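# Upright folding table by wall, park cart in bay

## Task

Set the folding table upright on its legs next to the wall so that every part of it lies within the blue taped area and none of it crosses the tape. Move the utility cart into the yellow taped bay so that each of its four wheels is inside the tape and not touching it. The coffee table must still be standing upright when you finish. The robot must not tip over or finish leaning. Anything that stays in place only because the robot is holding it is not counted as achieved.

## Robot and tools

Robot: a Hello Robot Stretch 4, about 1.6 m tall. It has one arm: an omni-wheel base, a lift that rides up a mast, an arm that telescopes forward, a wrist with yaw, pitch and roll, and a two-finger gripper. The base rim reaches at most 0.23 m from the base origin. Cameras on the robot: head_camera, head_left_camera, head_right_camera, wrist_camera. A loose object may occasionally get nudged by something else.

Frames: the base frame sits on the floor beneath the base centre, x ahead, y to the left, z up. hand_pose is reported in this frame and marks the point halfway between the fingers, 0.015 m back from the tips; with all wrist joints at zero its axes line up with the base frame. Its printed position may be somewhat off. The odometry frame is where the base frame was when the scene began.

execute_actions: argument "actions" is a list holding one action or nothing (empty list returns only state and images). Optional "cameras" is a list of camera names, or ["all"], null or omitted for every camera, or [] for none; an unrecognised name rejects the call. An action holds "base", "joints" or both, plus optional "pace" and "contact_limits"; or it holds only "end_of_arm". All motions in an action begin at once and may finish at different moments.
- "base": one relative command, measured from where the base last reported itself. {"translate_m": d} drives straight, metres, forward positive, -2 to 2. {"strafe_m": d} slides sideways, metres, left positive, -2 to 2. {"rotate_rad": d} spins in place, radians, counter-clockwise (left) positive, -3.2 to 3.2.
- "joints": a single object of absolute targets keyed by name: lift_m 0 to 1.2 (m); arm_m 0 to 0.55 (m extension); wrist_yaw_rad -1.134 to 4.276 (0 ahead, positive left, 3.14 tucked back, past 3.4 the arm may interfere); wrist_pitch_rad -1.117 to 4.259 (0 level, 1.57 pointing down); wrist_roll_rad -1.117 to 4.259 (0 fingers level, positive clockwise viewed from behind the gripper); gripper_m 0 to 0.08 (finger gap, m). Done tolerances: ±0.004 for lift and arm, ±0.02 yaw and roll, ±0.05 pitch, ±0.002 gripper. Joint targets outside range are clipped and reported; other bad values or unknown keys reject the whole call and nothing moves.
- "pace": "slow", "default", "fast" or "max" (default if omitted). Base speed 0.1/0.3/0.4/0.6 m/s and turn 1/2/3/4 rad/s respectively; with lift above 0.2 these are capped further, down to 0.3 m/s and 1 rad/s at lift 1.2.
- "contact_limits": {"arm_m": value}, 0 (gentlest) to 0.75 (firmest), default 0.5; sets how much push the arm tolerates before halting.
- {"end_of_arm": "enable_torque"} re-powers any wrist or gripper motor that shut off; it then holds its current spot.
An action lasts at most 15 s. Anything left out of an action may still be driving toward an earlier target without the status showing it. If any call reports a stop, later motion, wait and finished_scene calls in the same reply are skipped. Unfolding at the start: lift_m 0.4 with wrist_yaw_rad 0 in one action.

wait: {"seconds": 0 to 10}; commands nothing, returns state and images.
zoom_image: {"camera": name, "region": [x0, y0, x1, y1]} in pixels of that camera's most recent full image, origin top-left, region no larger than 504 by 504.
finished_scene: {"scene": number}; closes the scene irreversibly once the last command has been held and reports success. Ending a reply without any tool call also ends everything.

Result lines: base_status and joint_status give how each motion ended. "done" (for the base: wheels turned the full amount, slip included); "off_target" (stopped short, maybe still pushing); "contact_stop_at_<key>" (hit something; that part holds or goes slack: a slack lift may sag, slack wheels may roll); "limit_stop_at_<name>"; "time_out"; "torque_fault" (motor limp until enable_torque). "limit_stop_at_tilt" means leaning over 6 degrees: lift, arm and wheels go slack and refuse commands until the lean eases. "limit_stop_at_own_body" means a joint was about to strike the robot; move it away instead; likely with pitch below -0.2 combined with roll below -0.4 or above 4. on_its_own lists things not commanded by this call; "held at" there is the held target, not the position. lidar_m: 12 ranges in metres, 30-degree sectors, first straight ahead then counter-clockwise (4th left, 7th behind, 10th right); "-" is nothing seen or closer than 0.25 m; sees roughly 0.15 m up to robot height, may miss glass, thin legs and much behind. wrist_depth_mm: 7x7 grid of median depths, 100 to 2000 mm, top-left first. base_odometry counts wheel turns only; heading -3.142 to 3.142, left positive. If turned_by_wheels and turned_by_imu differ by more than about 0.1 rad, a collision or slip happened and the heading error is roughly their difference. base_tilt in degrees, forward and right positive, with a fixed offset up to about 1.5. motor_effort is percent of max (bracketed value is the peak, noisy), positive toward higher joint values; for wheel_0, wheel_1, wheel_2 positive means turning right.

Gripping: command a gap smaller than the object; once the fingers touch, they aim only slightly past contact until you command wider. While squeezing, the reading stays above the command and gripper effort leaves 0; "off_target" after closing means something is held. Effort held beyond about 50 shuts the gripper motor off and may drop the load. A level gripper carrying over about 2.7 kg, or a wrist forced by base or arm moves, faults the wrist.

Avoid: driving or turning with over 1 kg held and arm_m above 0.2, especially fast; steady hard pushes or pulls with a high gripper or high contact limit (tipping risk); knocking the coffee table over; dropping, slamming or shoving objects hard. Leave both the table and the cart freestanding and release them before finishing.

Each tool is called by a JSON object that holds its "api" and its "payload".

## Session

{"api": "execute_actions", "payload": {"actions": []}}

Scene clock: 0.00 s.
base_odometry: x=+0.000 y=+0.000 heading=+0.000 (m, m, rad; odometry frame)
turned_by_wheels: +0.000 (rad since the last result)
turned_by_imu: +0.000 (rad since the last result)
base_tilt: forward=+0.7 right=+1.3 (deg)
lidar_m: 0.85 1.01 1.59 1.08 1.32 1.62 1.63 1.19 0.96 0.99 1.05 0.86
base_status: not commanded
joint_positions: lift_m=+0.188 arm_m=+0.001 wrist_yaw_rad=+3.048 wrist_pitch_rad=-0.005 wrist_roll_rad=-0.017 gripper_m=+0.040
joint_status: not commanded
motor_effort: lift_m=+22 arm_m=-1 wrist_yaw_rad=+0 wrist_pitch_rad=-9 wrist_roll_rad=+1 gripper_m=+0 wheel_0=-1 wheel_1=+0 wheel_2=+0 (%)
hand_pose: x=-0.0321 y=+0.1069 z=+0.3670 quat_wxyz=(+0.047, +0.002, -0.009, +0.999) (m; base frame)
wrist_depth_mm: - 145 1921 1863 1808 1808 1756 / - 143 1921 1863 1756 1756 1756 / 111 142 1863 1808 1808 1708 1708 / 134 154 1808 1808 1808 1708 1708 / 1464 1863 1863 1756 1756 1708 1661 / 1464 1708 1756 1756 1661 1708 1661 / 1060 124 157 1060 133 1366 1397
pictures: head_camera, head_left_camera, head_right_camera, wrist_camera
Images, in order (width x height): head_camera 420x560, head_left_camera 420x672, head_right_camera 420x672, wrist_camera 616x392.

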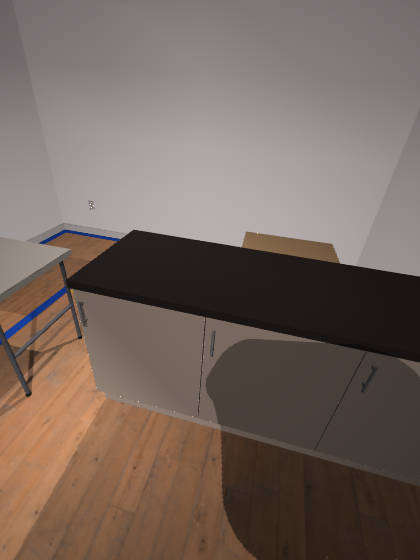

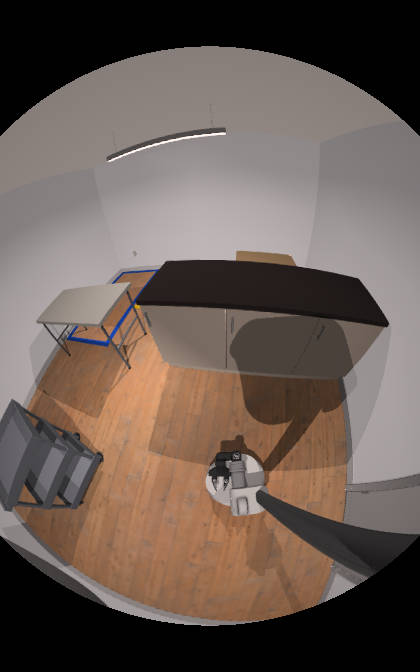

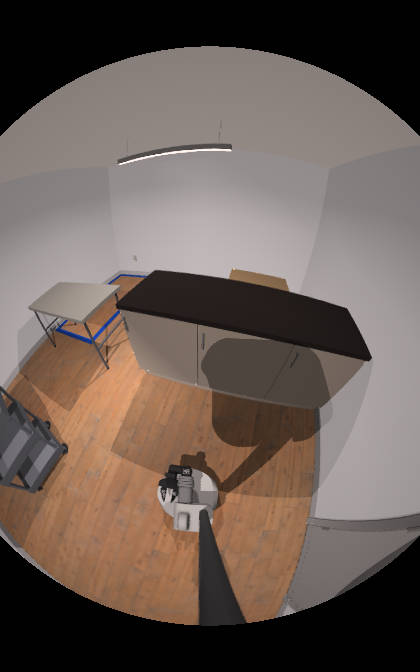

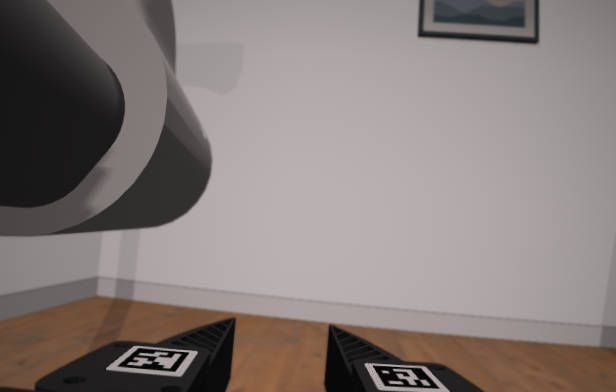

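{"api": "execute_actions", "payload": {"actions": [{"base":{"rotate_rad":1.0},"joints":{"lift_m":0.4}}]}}

{"api": "execute_actions", "payload": {"actions": [{"base":{"rotate_rad":1.2}}]}}

Scene clock: 9.67 s.
base_odometry: x=+0.000 y=+0.000 heading=+1.000 (m, m, rad; odometry frame)
turned_by_wheels: +1.000 (rad since the last result)
turned_by_imu: +1.012 (rad since the last result)
base_tilt: forward=+0.7 right=+1.3 (deg)
lidar_m: 1.48 1.07 1.27 1.62 1.61 1.24 0.98 0.99 1.04 0.89 0.86 0.96
base_status: done
joint_positions: lift_m=+0.400 arm_m=+0.001 wrist_yaw_rad=+3.048 wrist_pitch_rad=-0.005 wrist_roll_rad=-0.017 gripper_m=+0.040
joint_status: all done
motor_effort: lift_m=+26(26) arm_m=-1(1) wrist_yaw_rad=-1(1) wrist_pitch_rad=-8(12) wrist_roll_rad=+1(0) gripper_m=+0(1) wheel_0=-3(8) wheel_1=-1(5) wheel_2=-1(6) (%)
hand_pose: x=-0.0321 y=+0.1069 z=+0.5789 quat_wxyz=(+0.047, +0.002, -0.009, +0.999) (m; base frame)
wrist_depth_mm: - 144 1182 1336 1537 1808 1661 / - 143 1205 1336 1537 1808 1618 / 111 142 1182 1336 1499 1756 1537 / 135 154 1205 1308 1499 1756 1576 / 976 1060 1182 1336 1537 1708 1499 / 991 1060 1160 1281 1537 1708 1499 / 976 124 158 1281 133 1708 1499
pictures: head_camera, head_left_camera, head_right_camera, wrist_camera
Images, in order (width x height): head_camera 420x560, head_left_camera 420x672, head_right_camera 420x672, wrist_camera 616x392.

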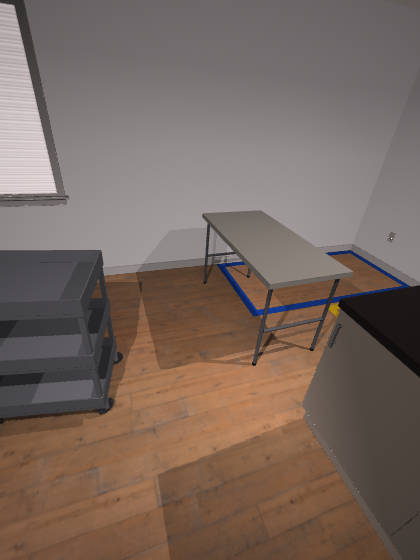

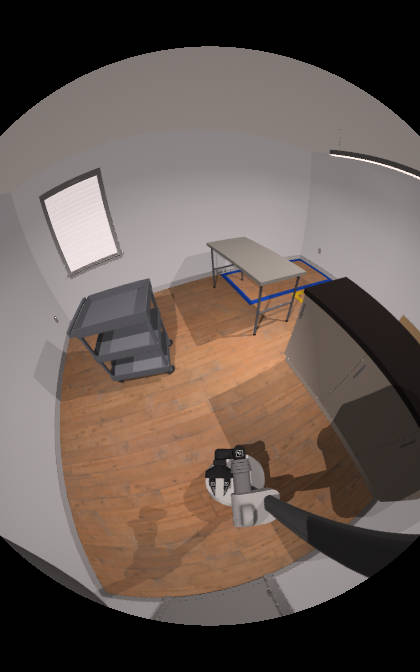

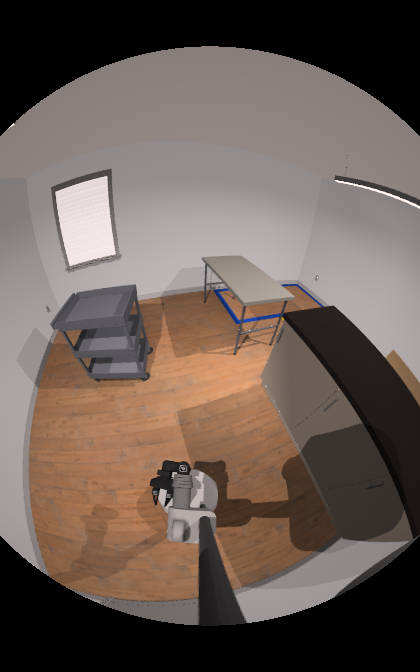

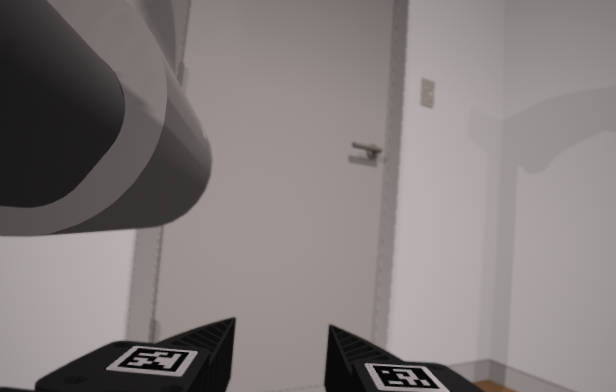

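Scene clock: 11.50 s.
base_odometry: x=+0.000 y=+0.000 heading=+2.199 (m, m, rad; odometry frame)
turned_by_wheels: +1.200 (rad since the last result)
turned_by_imu: +1.214 (rad since the last result)
base_tilt: forward=+0.6 right=+1.3 (deg)
lidar_m: 1.77 1.61 1.63 1.09 0.99 1.02 0.98 0.89 0.88 1.10 1.25 1.08
base_status: done
joint_positions: lift_m=+0.400 arm_m=+0.001 wrist_yaw_rad=+3.048 wrist_pitch_rad=-0.005 wrist_roll_rad=-0.017 gripper_m=+0.040
joint_status: not commanded
motor_effort: lift_m=+24(26) arm_m=-1(1) wrist_yaw_rad=+0(1) wrist_pitch_rad=-10(11) wrist_roll_rad=+0(1) gripper_m=+0(0) wheel_0=-3(8) wheel_1=-1(4) wheel_2=-1(5) (%)
hand_pose: x=-0.0321 y=+0.1069 z=+0.5790 quat_wxyz=(+0.047, +0.002, -0.009, +0.999) (m; base frame)
wrist_depth_mm: - 145 - 1576 1255 1060 931 / - 143 1921 1499 1229 1042 917 / 111 141 1308 1499 1229 1025 917 / 134 154 1308 1464 1182 1008 891 / 917 1078 1308 1397 1160 1008 878 / 917 1060 1255 1366 1160 991 866 / 904 124 158 1308 133 946 842
pictures: head_camera, head_left_camera, head_right_camera, wrist_camera
Images, in order (width x height): head_camera 420x560, head_left_camera 420x672, head_right_camera 420x672, wrist_camera 616x392.

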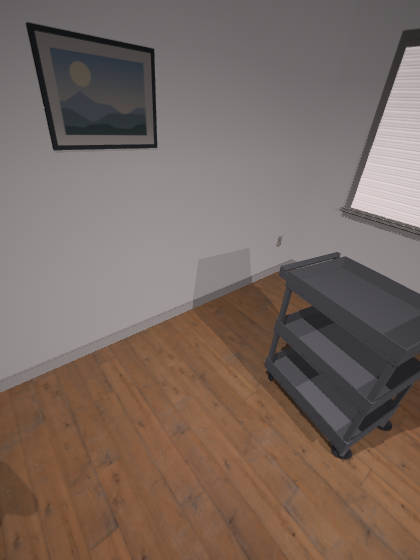

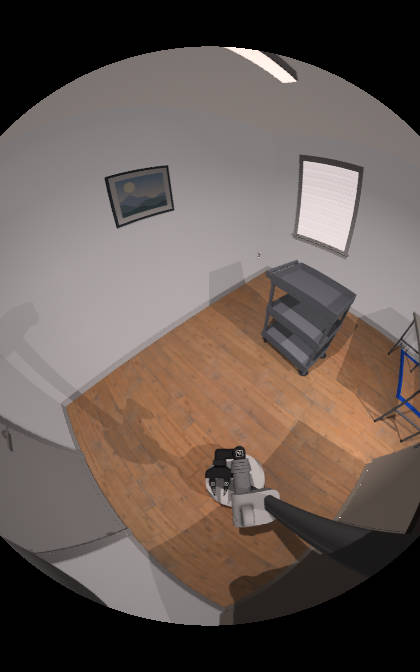

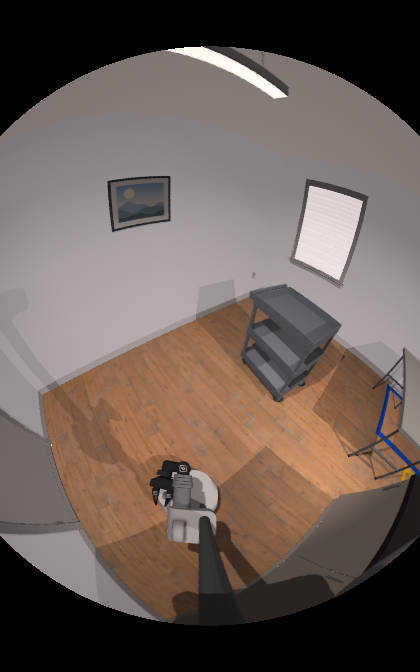

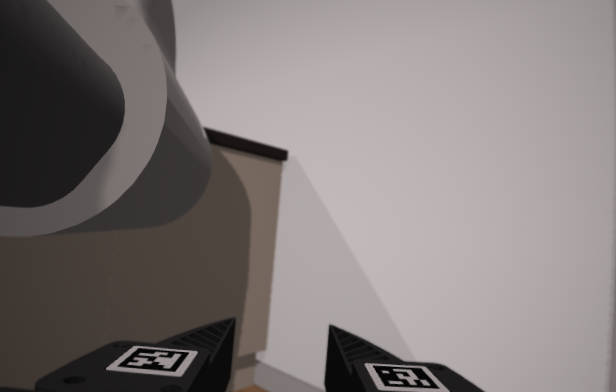

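{"api": "execute_actions", "payload": {"actions": [{"base":{"rotate_rad":-0.9}}], "cameras": []}}

{"api": "execute_actions", "payload": {"actions": [{"base":{"strafe_m":-0.35}}], "cameras": []}}

{"api": "execute_actions", "payload": {"actions": [{"base":{"translate_m":0.6}}]}}

Scene clock: 23.03 s.
base_odometry: x=+0.000 y=+0.000 heading=+1.299 (m, m, rad; odometry frame)
turned_by_wheels: -0.900 (rad since the last result)
turned_by_imu: -0.912 (rad since the last result)
base_tilt: forward=+0.7 right=+1.4 (deg)
lidar_m: 1.08 1.14 1.69 1.59 1.52 1.06 1.01 1.02 0.91 0.87 0.89 1.43
base_status: done
joint_positions: lift_m=+0.400 arm_m=+0.001 wrist_yaw_rad=+3.048 wrist_pitch_rad=-0.005 wrist_roll_rad=-0.017 gripper_m=+0.040
joint_status: not commanded
motor_effort: lift_m=+24(24) arm_m=-2(1) wrist_yaw_rad=-1(0) wrist_pitch_rad=-9(8) wrist_roll_rad=+1(1) gripper_m=+0(0) wheel_0=+1(5) wheel_1=+0(10) wheel_2=-1(7) (%)
hand_pose: x=-0.0321 y=+0.1069 z=+0.5790 quat_wxyz=(+0.047, +0.002, -0.009, +0.999) (m; base frame)
wrist_depth_mm: - 145 1160 1229 1255 1336 1366 / - 143 1182 1205 1229 1308 1397 / 111 142 1160 1182 1229 1281 1366 / 135 154 1138 1205 1205 1308 1366 / 1042 1098 1138 1160 1205 1255 1366 / 1042 1098 1098 1160 1205 1229 1336 / 1025 124 157 1138 133 1255 1308
pictures: none
No camera images: the call's "cameras" was empty. Leave "cameras" out to get every camera's image.

Scene clock: 25.53 s.
base_odometry: x=+0.337 y=-0.094 heading=+1.299 (m, m, rad; odometry frame)
turned_by_wheels: +0.000 (rad since the last result)
turned_by_imu: -0.001 (rad since the last result)
base_tilt: forward=+0.7 right=+1.3 (deg)
lidar_m: 1.62 1.20 1.69 1.97 1.48 1.06 0.99 0.81 0.55 0.52 0.54 0.71
base_status: done
joint_positions: lift_m=+0.400 arm_m=+0.001 wrist_yaw_rad=+3.048 wrist_pitch_rad=-0.005 wrist_roll_rad=-0.017 gripper_m=+0.040
joint_status: not commanded
motor_effort: lift_m=+24(24) arm_m=-1(1) wrist_yaw_rad=-1(1) wrist_pitch_rad=-11(7) wrist_roll_rad=+2(1) gripper_m=+0(0) wheel_0=+0(11) wheel_1=+1(11) wheel_2=-1(4) (%)
hand_pose: x=-0.0321 y=+0.1069 z=+0.5790 quat_wxyz=(+0.047, +0.002, -0.009, +0.999) (m; base frame)
wrist_depth_mm: - 144 1182 1229 1281 1308 1336 / - 143 1138 1205 1229 1281 1366 / 110 142 1160 1205 1229 1281 1308 / 135 154 1138 1205 1205 1255 1308 / 1025 1078 1118 1182 1205 1255 1336 / 1042 1078 1118 1138 1182 1229 1308 / 1025 124 158 1138 133 1229 1281
pictures: none
No camera images: the call's "cameras" was empty. Leave "cameras" out to get every camera's image.

Scene clock: 29.00 s.
base_odometry: x=+0.498 y=+0.484 heading=+1.299 (m, m, rad; odometry frame)
turned_by_wheels: +0.000 (rad since the last result)
turned_by_imu: -0.002 (rad since the last result)
base_tilt: forward=+0.7 right=+1.3 (deg)
lidar_m: 1.51 0.74 0.69 1.99 2.08 1.68 1.58 0.76 0.52 0.50 0.52 0.72
base_status: done
joint_positions: lift_m=+0.400 arm_m=+0.001 wrist_yaw_rad=+3.048 wrist_pitch_rad=-0.005 wrist_roll_rad=-0.017 gripper_m=+0.040
joint_status: not commanded
motor_effort: lift_m=+24(24) arm_m=-1(1) wrist_yaw_rad=-1(0) wrist_pitch_rad=-8(9) wrist_roll_rad=+0(0) gripper_m=+0(0) wheel_0=+0(4) wheel_1=+1(7) wheel_2=+0(9) (%)
hand_pose: x=-0.0321 y=+0.1069 z=+0.5790 quat_wxyz=(+0.047, +0.002, -0.009, +0.999) (m; base frame)
wrist_depth_mm: - 144 1808 1863 1921 - - / - 143 1756 1863 1921 1983 - / 111 141 1808 1808 1921 - - / 134 154 1756 1808 1863 1983 - / 1255 1708 1756 1756 1921 1983 - / 1336 1661 1708 1756 1863 1921 - / 1366 124 158 1618 133 1921 1921
pictures: head_camera, head_left_camera, head_right_camera, wrist_camera
Images, in order (width x height): head_camera 420x560, head_left_camera 420x672, head_right_camera 420x672, wrist_camera 616x392.

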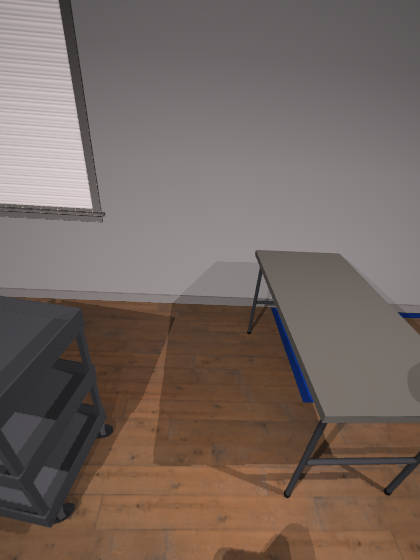

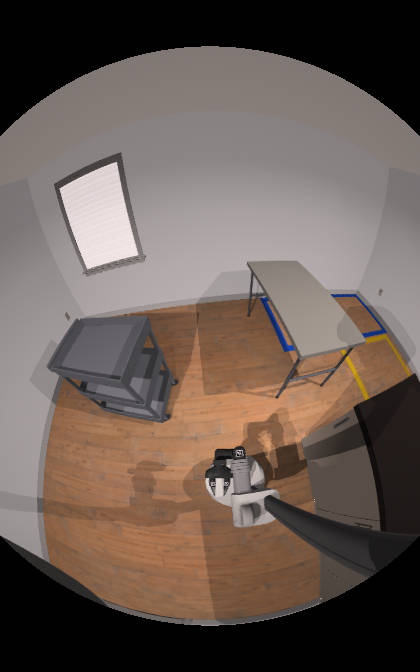

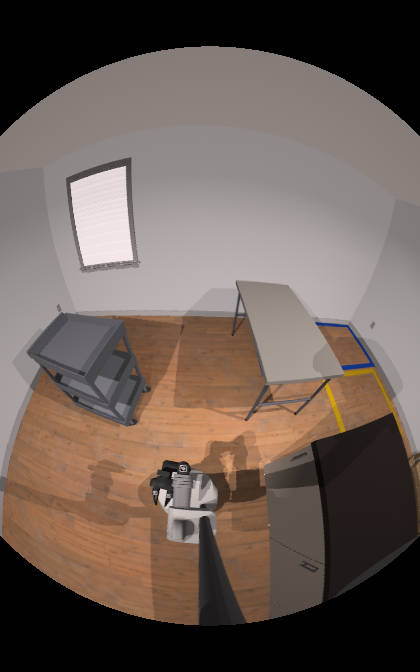

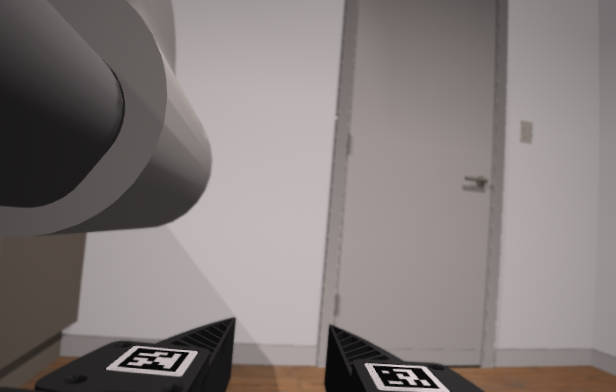

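{"api": "execute_actions", "payload": {"actions": [{"base":{"strafe_m":0.25}}], "cameras": []}}

{"api": "execute_actions", "payload": {"actions": [{"base":{"translate_m":0.65}}], "cameras": []}}

{"api": "execute_actions", "payload": {"actions": [{"base":{"rotate_rad":-1.57},"joints":{"wrist_yaw_rad":0,"lift_m":0.5}}]}}

Scene clock: 62.37 s.
base_odometry: x=+0.257 y=+0.551 heading=+1.299 (m, m, rad; odometry frame)
turned_by_wheels: +0.000 (rad since the last result)
turned_by_imu: -0.001 (rad since the last result)
base_tilt: forward=+0.7 right=+1.4 (deg)
lidar_m: 0.89 0.55 0.73 1.73 1.83 1.70 1.61 1.13 0.80 0.73 0.77 0.92
base_status: done
joint_positions: lift_m=+0.400 arm_m=+0.001 wrist_yaw_rad=+3.048 wrist_pitch_rad=-0.005 wrist_roll_rad=-0.017 gripper_m=+0.040
joint_status: not commanded
motor_effort: lift_m=+24(24) arm_m=-1(1) wrist_yaw_rad=-1(1) wrist_pitch_rad=-8(8) wrist_roll_rad=+1(1) gripper_m=+0(0) wheel_0=+1(10) wheel_1=-1(5) wheel_2=+0(2) (%)
hand_pose: x=-0.0321 y=+0.1069 z=+0.5790 quat_wxyz=(+0.047, +0.002, -0.009, +0.999) (m; base frame)
wrist_depth_mm: - 144 1808 1921 1983 - - / - 143 1756 1863 1921 1983 - / 111 142 1756 1808 1983 1983 - / 134 154 1756 1808 1921 1983 - / 1576 1661 1756 1756 1863 - - / 1618 1618 1756 1756 1808 1983 1983 / 1576 124 157 1618 133 1921 1863
pictures: none
No camera images: the call's "cameras" was empty. Leave "cameras" out to get every camera's image.

Scene clock: 66.00 s.
base_odometry: x=+0.431 y=+1.177 heading=+1.299 (m, m, rad; odometry frame)
turned_by_wheels: +0.000 (rad since the last result)
turned_by_imu: -0.003 (rad since the last result)
base_tilt: forward=+0.7 right=+1.3 (deg)
lidar_m: 1.43 0.30 0.25 0.25 0.27 2.39 2.24 1.08 0.86 0.63 0.65 0.89
base_status: done
joint_positions: lift_m=+0.400 arm_m=+0.001 wrist_yaw_rad=+3.048 wrist_pitch_rad=-0.005 wrist_roll_rad=-0.017 gripper_m=+0.040
joint_status: not commanded
motor_effort: lift_m=+24(24) arm_m=-2(1) wrist_yaw_rad=-1(1) wrist_pitch_rad=-8(8) wrist_roll_rad=+0(1) gripper_m=+0(0) wheel_0=+2(7) wheel_1=+0(2) wheel_2=+0(9) (%)
hand_pose: x=-0.0321 y=+0.1069 z=+0.5790 quat_wxyz=(+0.047, +0.002, -0.009, +0.999) (m; base frame)
wrist_depth_mm: - 144 - - - - 259 / - 143 - - - - 1118 / 110 142 - - - - - / 135 154 - - - - 1983 / 1708 - - - - - 1983 / 1863 - - - - - 1921 / 1576 124 157 1661 133 290 1078
pictures: none
No camera images: the call's "cameras" was empty. Leave "cameras" out to get every camera's image.

Scene clock: 68.37 s.
base_odometry: x=+0.431 y=+1.177 heading=-0.271 (m, m, rad; odometry frame)
turned_by_wheels: -1.570 (rad since the last result)
turned_by_imu: -1.590 (rad since the last result)
base_tilt: forward=+0.7 right=+1.4 (deg)
lidar_m: 0.64 0.68 0.90 1.46 0.31 0.25 0.25 0.28 2.35 2.23 1.10 0.87
base_status: done
joint_positions: lift_m=+0.500 arm_m=+0.001 wrist_yaw_rad=+0.001 wrist_pitch_rad=-0.005 wrist_roll_rad=-0.017 gripper_m=+0.040
joint_status: all done
motor_effort: lift_m=+26(27) arm_m=-2(2) wrist_yaw_rad=-2(8) wrist_pitch_rad=-6(8) wrist_roll_rad=+1(1) gripper_m=+0(0) wheel_0=+3(5) wheel_1=-1(6) wheel_2=-1(7) (%)
hand_pose: x=+0.3842 y=-0.0873 z=+0.6789 quat_wxyz=(+1.000, -0.009, -0.002, +0.000) (m; base frame)
wrist_depth_mm: - - - - - - - / - - - - - - - / - - - - - 788 591 / 421 - - - 1160 668 585 / - - - - 1138 654 585 / - - - - 1078 634 580 / 1808 124 157 1863 133 603 574
pictures: head_camera, head_left_camera, head_right_camera, wrist_camera
Images, in order (width x height): head_camera 420x560, head_left_camera 420x672, head_right_camera 420x672, wrist_camera 616x392.

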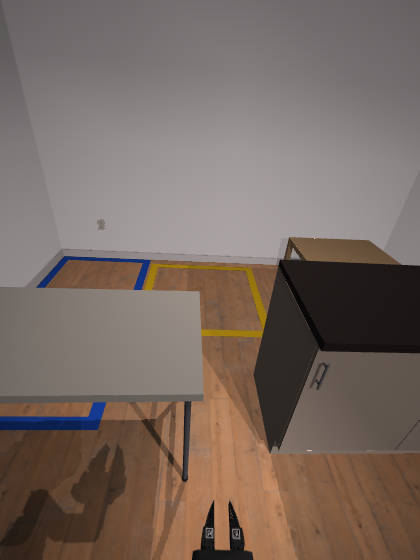

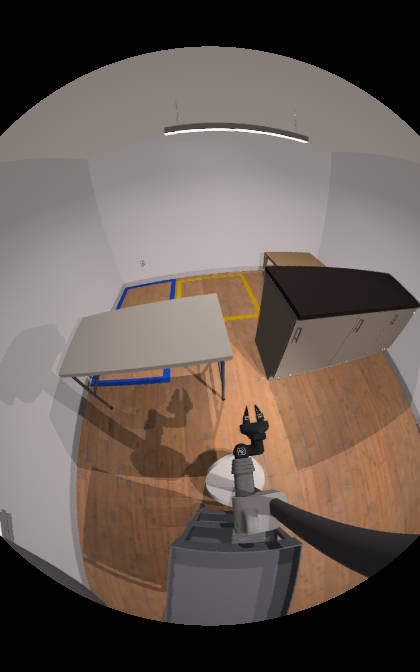

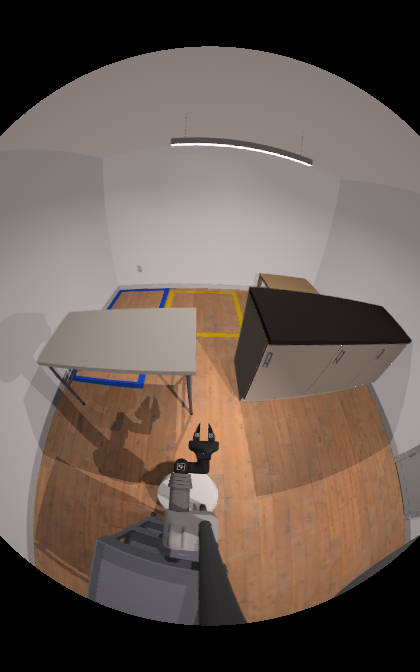

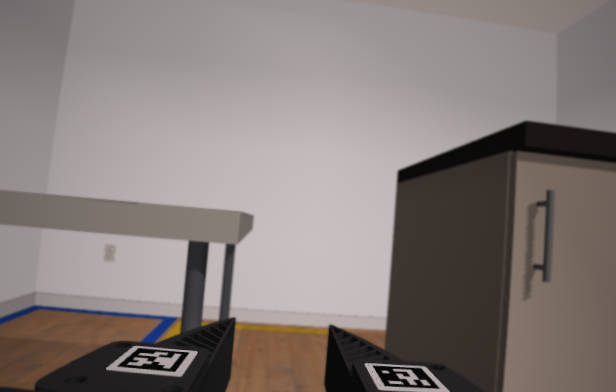

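{"api": "execute_actions", "payload": {"actions": [{"base":{"translate_m":0.05},"joints":{"wrist_yaw_rad":3.05,"lift_m":0.2}}], "cameras": []}}

{"api": "execute_actions", "payload": {"actions": [{"base":{"translate_m":0.55},"pace":"slow"}]}}

Scene clock: 99.07 s.
base_odometry: x=+0.480 y=+1.164 heading=-0.270 (m, m, rad; odometry frame)
turned_by_wheels: +0.000 (rad since the last result)
turned_by_imu: -0.001 (rad since the last result)
base_tilt: forward=+0.7 right=+1.3 (deg)
lidar_m: 0.58 0.61 0.82 1.46 0.37 0.28 0.27 0.31 2.35 2.25 1.04 0.81
base_status: done
joint_positions: lift_m=+0.200 arm_m=+0.001 wrist_yaw_rad=+3.049 wrist_pitch_rad=-0.005 wrist_roll_rad=-0.017 gripper_m=+0.040
joint_status: all done
motor_effort: lift_m=+18(21) arm_m=-2(1) wrist_yaw_rad=+1(7) wrist_pitch_rad=-8(10) wrist_roll_rad=+1(1) gripper_m=+0(0) wheel_0=+2(7) wheel_1=-1(7) wheel_2=+0(8) (%)
hand_pose: x=-0.0322 y=+0.1066 z=+0.3795 quat_wxyz=(+0.046, +0.002, -0.009, +0.999) (m; base frame)
wrist_depth_mm: - 144 691 668 615 - 1756 / - 143 976 946 1008 - 1756 / 111 142 415 415 415 - 1708 / 134 153 413 413 415 - 1708 / 421 1921 1921 - - - 1661 / 1308 1708 1008 1008 1921 - 1661 / 500 124 158 715 133 1366 1430
pictures: none
No camera images: the call's "cameras" was empty. Leave "cameras" out to get every camera's image.

Scene clock: 105.83 s.
base_odometry: x=+1.009 y=+1.018 heading=-0.270 (m, m, rad; odometry frame)
turned_by_wheels: +0.001 (rad since the last result)
turned_by_imu: -0.003 (rad since the last result)
base_tilt: forward=+0.7 right=+1.4 (deg)
lidar_m: 0.25 0.25 0.25 0.41 1.53 0.84 0.84 2.41 2.36 0.74 0.44 0.55
base_status: done
joint_positions: lift_m=+0.200 arm_m=+0.001 wrist_yaw_rad=+3.050 wrist_pitch_rad=-0.005 wrist_roll_rad=-0.017 gripper_m=+0.040
joint_status: not commanded
motor_effort: lift_m=+18(18) arm_m=-2(2) wrist_yaw_rad=+0(1) wrist_pitch_rad=-8(11) wrist_roll_rad=+1(1) gripper_m=+0(0) wheel_0=+10(10) wheel_1=+3(2) wheel_2=-5(9) (%)
hand_pose: x=-0.0323 y=+0.1066 z=+0.3795 quat_wxyz=(+0.046, +0.002, -0.009, +0.999) (m; base frame)
wrist_depth_mm: - 144 - - - - 1808 / - 143 1008 1008 - - 1756 / 111 142 1336 1576 - - 1808 / 134 153 976 1308 - - 1661 / - - - - - - 1661 / 1576 1430 946 1308 - - 1661 / 1060 124 158 931 133 1430 1430
pictures: head_camera, head_left_camera, head_right_camera, wrist_camera
Images, in order (width x height): head_camera 420x560, head_left_camera 420x672, head_right_camera 420x672, wrist_camera 616x392.

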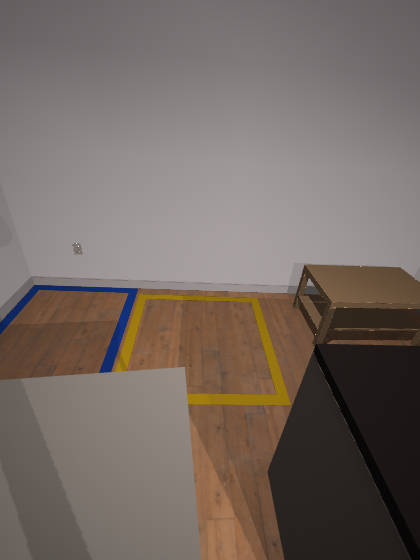

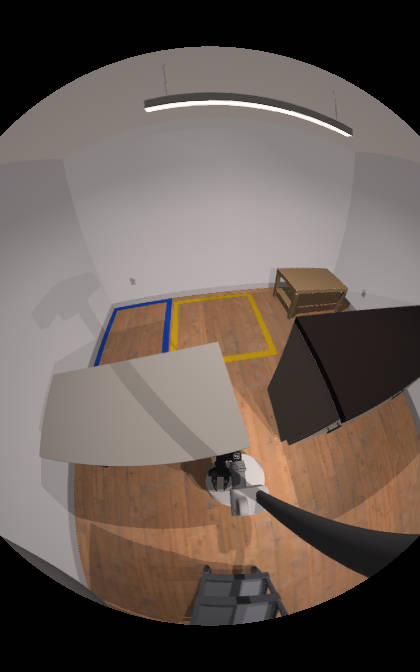

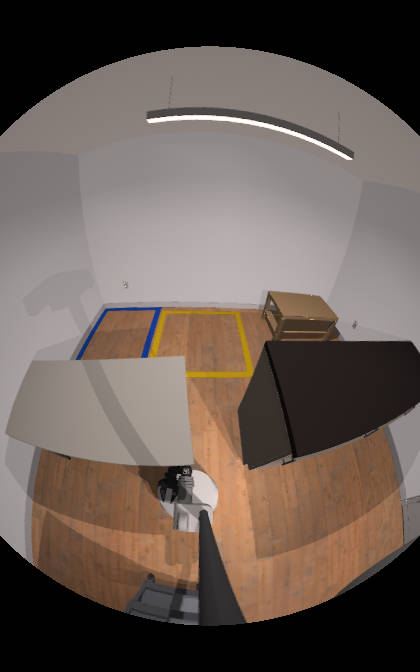

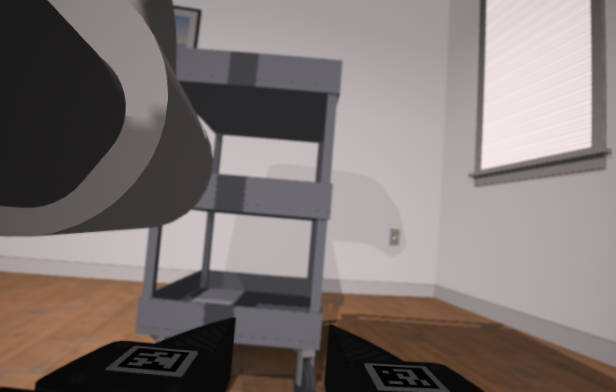

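{"api": "execute_actions", "payload": {"actions": [{"base":{"translate_m":0.3},"pace":"slow"}]}}

Scene clock: 115.57 s.
base_odometry: x=+1.298 y=+0.938 heading=-0.270 (m, m, rad; odometry frame)
turned_by_wheels: +0.000 (rad since the last result)
turned_by_imu: -0.002 (rad since the last result)
base_tilt: forward=+0.7 right=+1.3 (deg)
lidar_m: 0.25 0.25 0.25 0.27 1.55 2.07 1.15 2.71 0.42 0.37 0.40 0.55
base_status: done
joint_positions: lift_m=+0.200 arm_m=+0.001 wrist_yaw_rad=+3.050 wrist_pitch_rad=-0.005 wrist_roll_rad=-0.017 gripper_m=+0.040
joint_status: not commanded
motor_effort: lift_m=+18(18) arm_m=-2(2) wrist_yaw_rad=-1(1) wrist_pitch_rad=-8(6) wrist_roll_rad=+1(1) gripper_m=+0(0) wheel_0=+5(10) wheel_1=+3(2) wheel_2=-7(8) (%)
hand_pose: x=-0.0323 y=+0.1066 z=+0.3795 quat_wxyz=(+0.046, +0.002, -0.009, +0.999) (m; base frame)
wrist_depth_mm: - 144 - - - - 1863 / - 143 - - - - 1808 / 111 142 1336 - - - 1708 / 134 153 1308 - - - 1756 / - - - - - - 1708 / 1576 1661 1281 1808 - - 1708 / 1078 124 158 1098 133 1397 1499
pictures: head_camera, head_left_camera, head_right_camera, wrist_camera
Images, in order (width x height): head_camera 420x560, head_left_camera 420x672, head_right_camera 420x672, wrist_camera 616x392.

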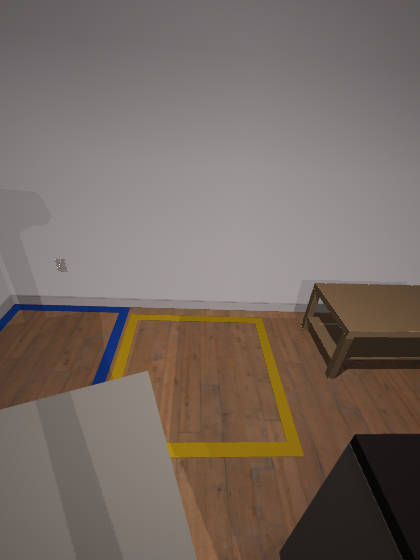

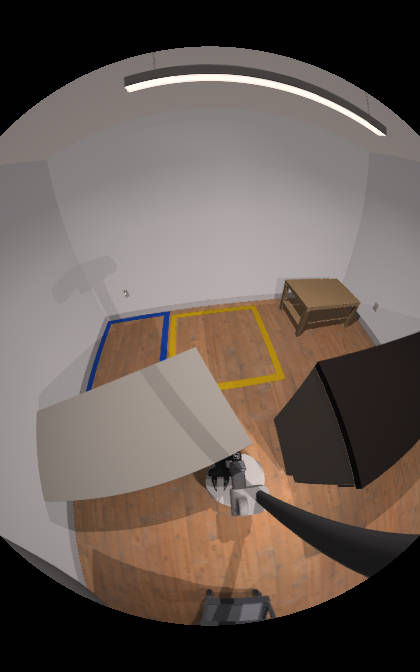

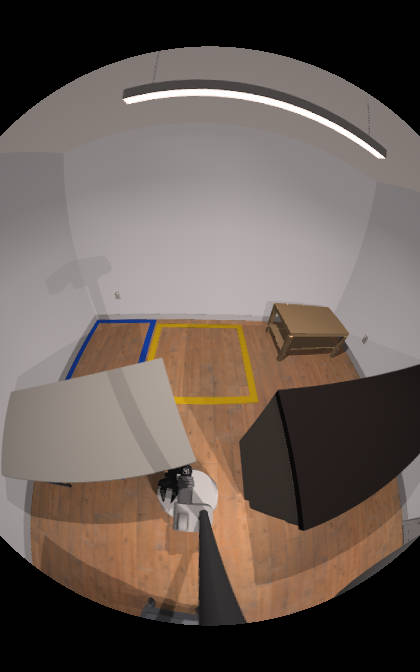

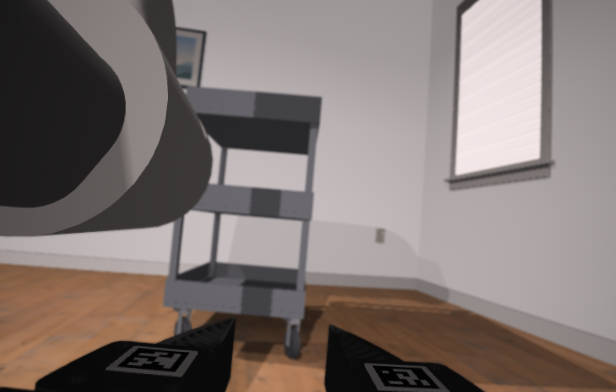

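Works well; continuing.

{"api": "execute_actions", "payload": {"actions": [{"base":{"translate_m":0.4},"pace":"slow"}]}}

Scene clock: 128.73 s.
base_odometry: x=+1.684 y=+0.832 heading=-0.269 (m, m, rad; odometry frame)
turned_by_wheels: +0.000 (rad since the last result)
turned_by_imu: -0.002 (rad since the last result)
base_tilt: forward=+0.7 right=+1.3 (deg)
lidar_m: 0.25 0.25 0.25 0.25 0.30 2.10 1.54 0.59 0.39 0.36 1.35 1.30
base_status: done
joint_positions: lift_m=+0.200 arm_m=+0.001 wrist_yaw_rad=+3.050 wrist_pitch_rad=-0.005 wrist_roll_rad=-0.017 gripper_m=+0.040
joint_status: not commanded
motor_effort: lift_m=+18(18) arm_m=-2(2) wrist_yaw_rad=+0(0) wrist_pitch_rad=-10(9) wrist_roll_rad=+0(0) gripper_m=+0(0) wheel_0=+9(9) wheel_1=+2(6) wheel_2=-5(7) (%)
hand_pose: x=-0.0323 y=+0.1066 z=+0.3795 quat_wxyz=(+0.046, +0.002, -0.009, +0.999) (m; base frame)
wrist_depth_mm: - 144 - - - - 1863 / - 143 - - - - 1863 / 111 142 1756 - - - 1808 / 134 153 1708 - - - 1808 / - - - - - - 1708 / 1576 1708 1661 1863 - - 1708 / 1078 124 158 1118 133 1430 1430
pictures: head_camera, head_left_camera, head_right_camera, wrist_camera
Images, in order (width x height): head_camera 420x560, head_left_camera 420x672, head_right_camera 420x672, wrist_camera 616x392.

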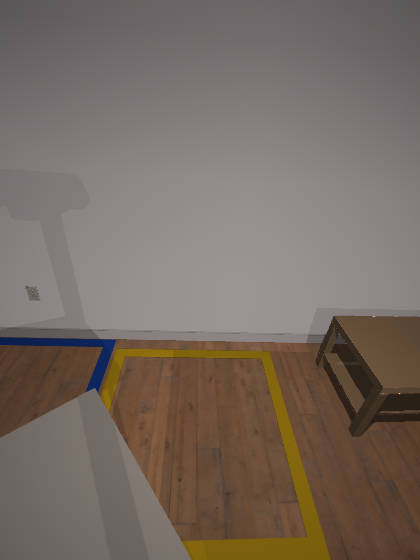

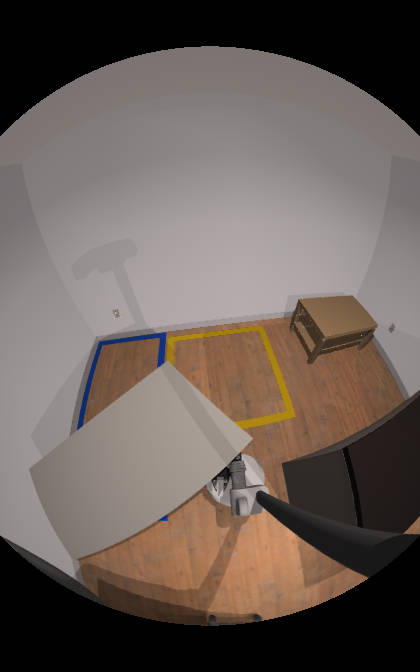

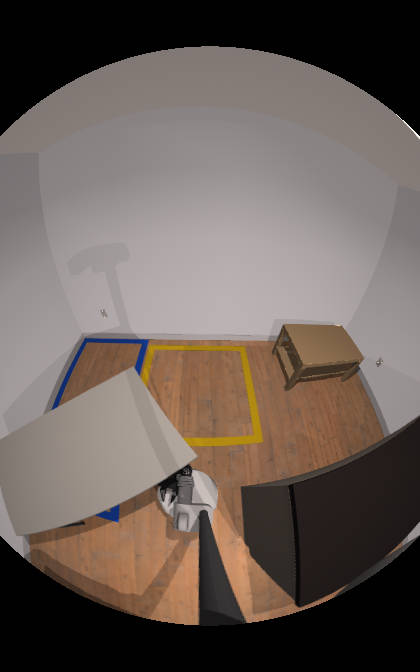

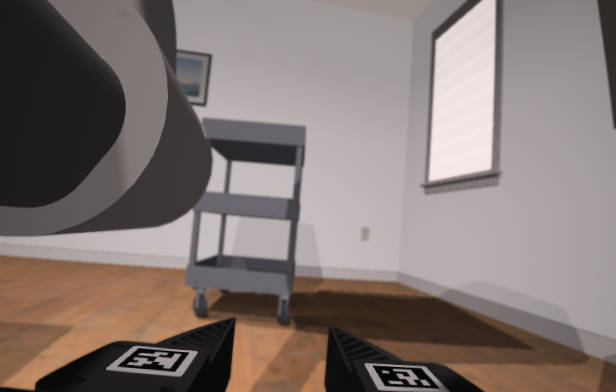

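{"api": "execute_actions", "payload": {"actions": [{"base":{"rotate_rad":0.6},"pace":"slow"}], "cameras": []}}

{"api": "execute_actions", "payload": {"actions": [{"base":{"translate_m":0.35},"pace":"slow"}]}}

Scene clock: 134.93 s.
base_odometry: x=+1.684 y=+0.832 heading=+0.330 (m, m, rad; odometry frame)
turned_by_wheels: +0.599 (rad since the last result)
turned_by_imu: +0.606 (rad since the last result)
base_tilt: forward=+0.7 right=+1.3 (deg)
lidar_m: 0.25 0.25 0.25 0.35 2.25 1.53 0.53 0.37 0.37 1.30 1.41 0.25
base_status: done
joint_positions: lift_m=+0.200 arm_m=+0.001 wrist_yaw_rad=+3.050 wrist_pitch_rad=-0.005 wrist_roll_rad=-0.017 gripper_m=+0.040
joint_status: not commanded
motor_effort: lift_m=+18(18) arm_m=-2(2) wrist_yaw_rad=-1(1) wrist_pitch_rad=-9(11) wrist_roll_rad=+0(1) gripper_m=+0(0) wheel_0=-3(8) wheel_1=-2(1) wheel_2=-2(11) (%)
hand_pose: x=-0.0323 y=+0.1066 z=+0.3795 quat_wxyz=(+0.046, +0.002, -0.009, +0.999) (m; base frame)
wrist_depth_mm: - 144 - - - - - / - 143 - - - - - / 111 141 - - - 1661 - / 134 153 - - - - - / 512 647 - - - - - / 525 661 1921 - 1921 1808 - / 512 124 158 1098 133 1336 1430
pictures: none
No camera images: the call's "cameras" was empty. Leave "cameras" out to get every camera's image.

Scene clock: 139.73 s.
base_odometry: x=+2.014 y=+0.945 heading=+0.330 (m, m, rad; odometry frame)
turned_by_wheels: +0.000 (rad since the last result)
turned_by_imu: -0.003 (rad since the last result)
base_tilt: forward=+0.7 right=+1.3 (deg)
lidar_m: 0.25 0.25 0.25 0.25 0.25 1.82 0.80 0.62 1.08 1.30 0.25 0.25
base_status: done
joint_positions: lift_m=+0.200 arm_m=+0.001 wrist_yaw_rad=+3.050 wrist_pitch_rad=-0.005 wrist_roll_rad=-0.017 gripper_m=+0.040
joint_status: not commanded
motor_effort: lift_m=+18(18) arm_m=-2(2) wrist_yaw_rad=-1(0) wrist_pitch_rad=-9(9) wrist_roll_rad=+1(1) gripper_m=+0(0) wheel_0=+6(9) wheel_1=+0(5) wheel_2=-7(10) (%)
hand_pose: x=-0.0323 y=+0.1066 z=+0.3795 quat_wxyz=(+0.046, +0.002, -0.009, +0.999) (m; base frame)
wrist_depth_mm: - 144 - - - - - / - 143 - - - - - / 111 142 - - - - - / 134 153 - - - - - / 699 891 - - - - - / 707 891 1808 - 1983 - - / 699 124 158 1098 133 1430 1430
pictures: head_camera, head_left_camera, head_right_camera, wrist_camera
Images, in order (width x height): head_camera 420x560, head_left_camera 420x672, head_right_camera 420x672, wrist_camera 616x392.

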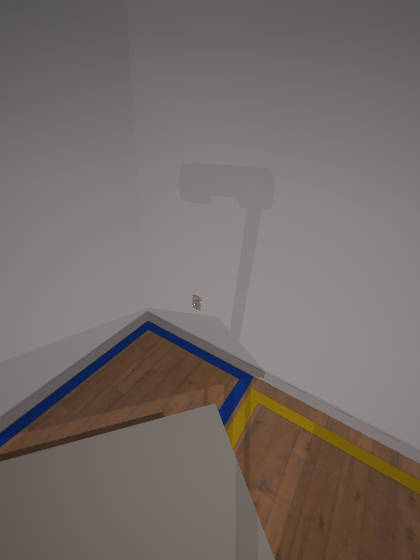

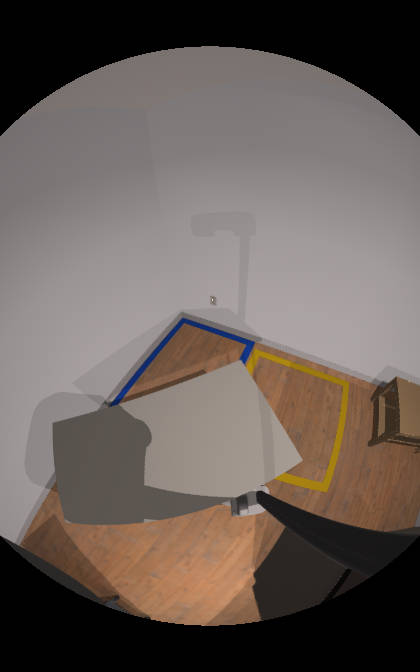

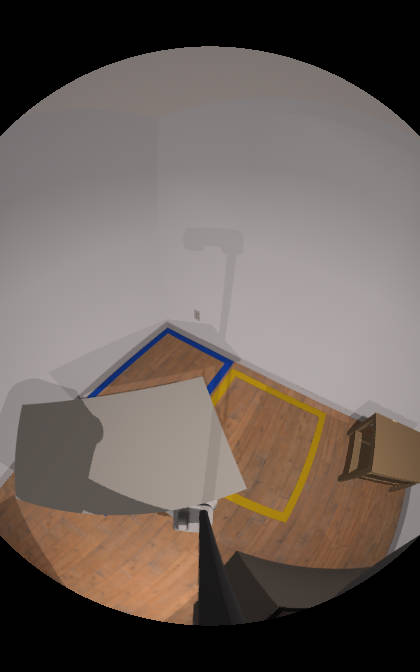

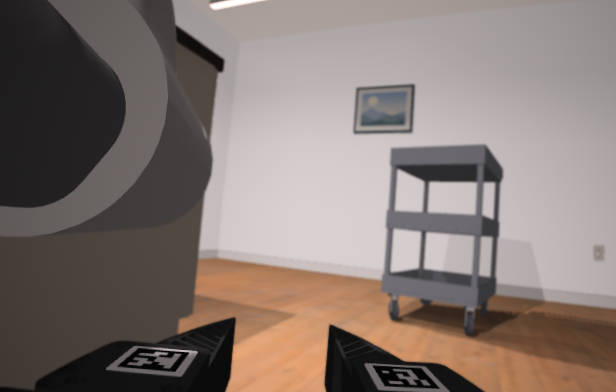

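{"api": "execute_actions", "payload": {"actions": [{"base":{"translate_m":0.25},"pace":"slow"}]}}

Scene clock: 148.03 s.
base_odometry: x=+2.251 y=+1.026 heading=+0.330 (m, m, rad; odometry frame)
turned_by_wheels: +0.000 (rad since the last result)
turned_by_imu: -0.002 (rad since the last result)
base_tilt: forward=+0.7 right=+1.3 (deg)
lidar_m: 0.25 0.25 0.25 0.25 0.25 0.25 0.95 0.84 1.45 0.26 0.25 0.25
base_status: done
joint_positions: lift_m=+0.200 arm_m=+0.001 wrist_yaw_rad=+3.050 wrist_pitch_rad=-0.005 wrist_roll_rad=-0.017 gripper_m=+0.040
joint_status: not commanded
motor_effort: lift_m=+18(18) arm_m=-2(1) wrist_yaw_rad=-1(1) wrist_pitch_rad=-7(9) wrist_roll_rad=+1(1) gripper_m=+0(0) wheel_0=+5(10) wheel_1=+3(7) wheel_2=-9(11) (%)
hand_pose: x=-0.0323 y=+0.1065 z=+0.3795 quat_wxyz=(+0.046, +0.002, -0.009, +0.999) (m; base frame)
wrist_depth_mm: - 144 - - - - 477 / - 143 - - - - - / 111 142 - - - - - / 134 153 - - - - - / 842 1060 - - - - - / 854 1078 1661 - - - - / 831 124 158 1098 133 1366 1464
pictures: head_camera, head_left_camera, head_right_camera, wrist_camera
Images, in order (width x height): head_camera 420x560, head_left_camera 420x672, head_right_camera 420x672, wrist_camera 616x392.

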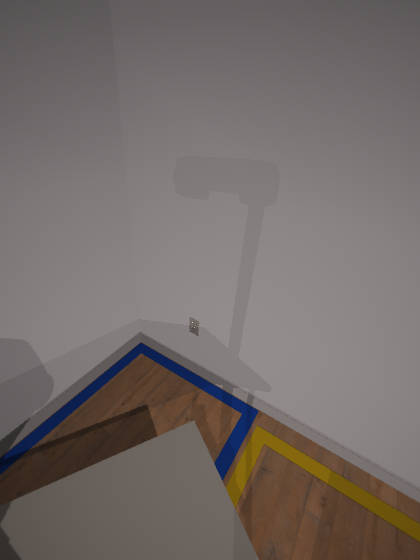

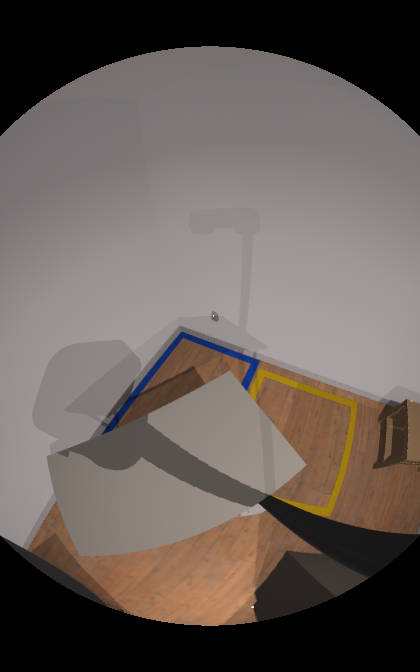

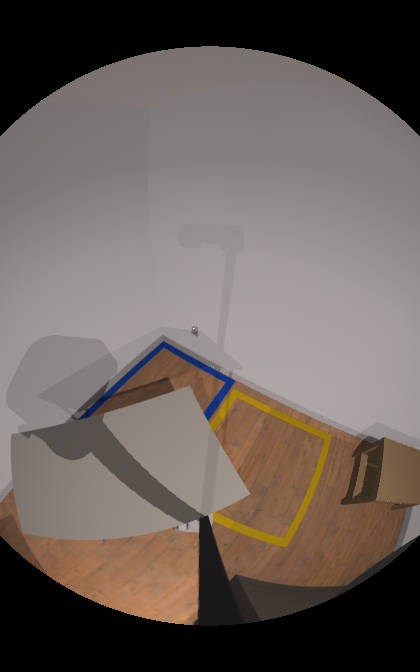

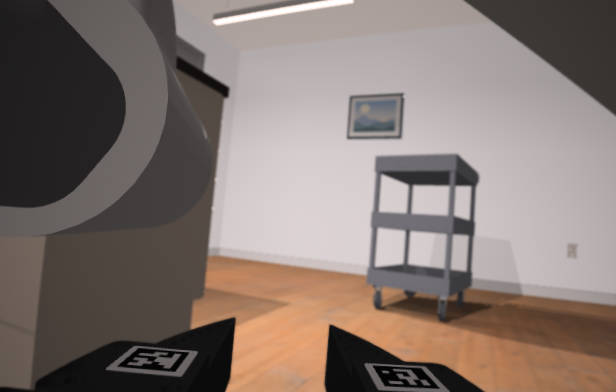

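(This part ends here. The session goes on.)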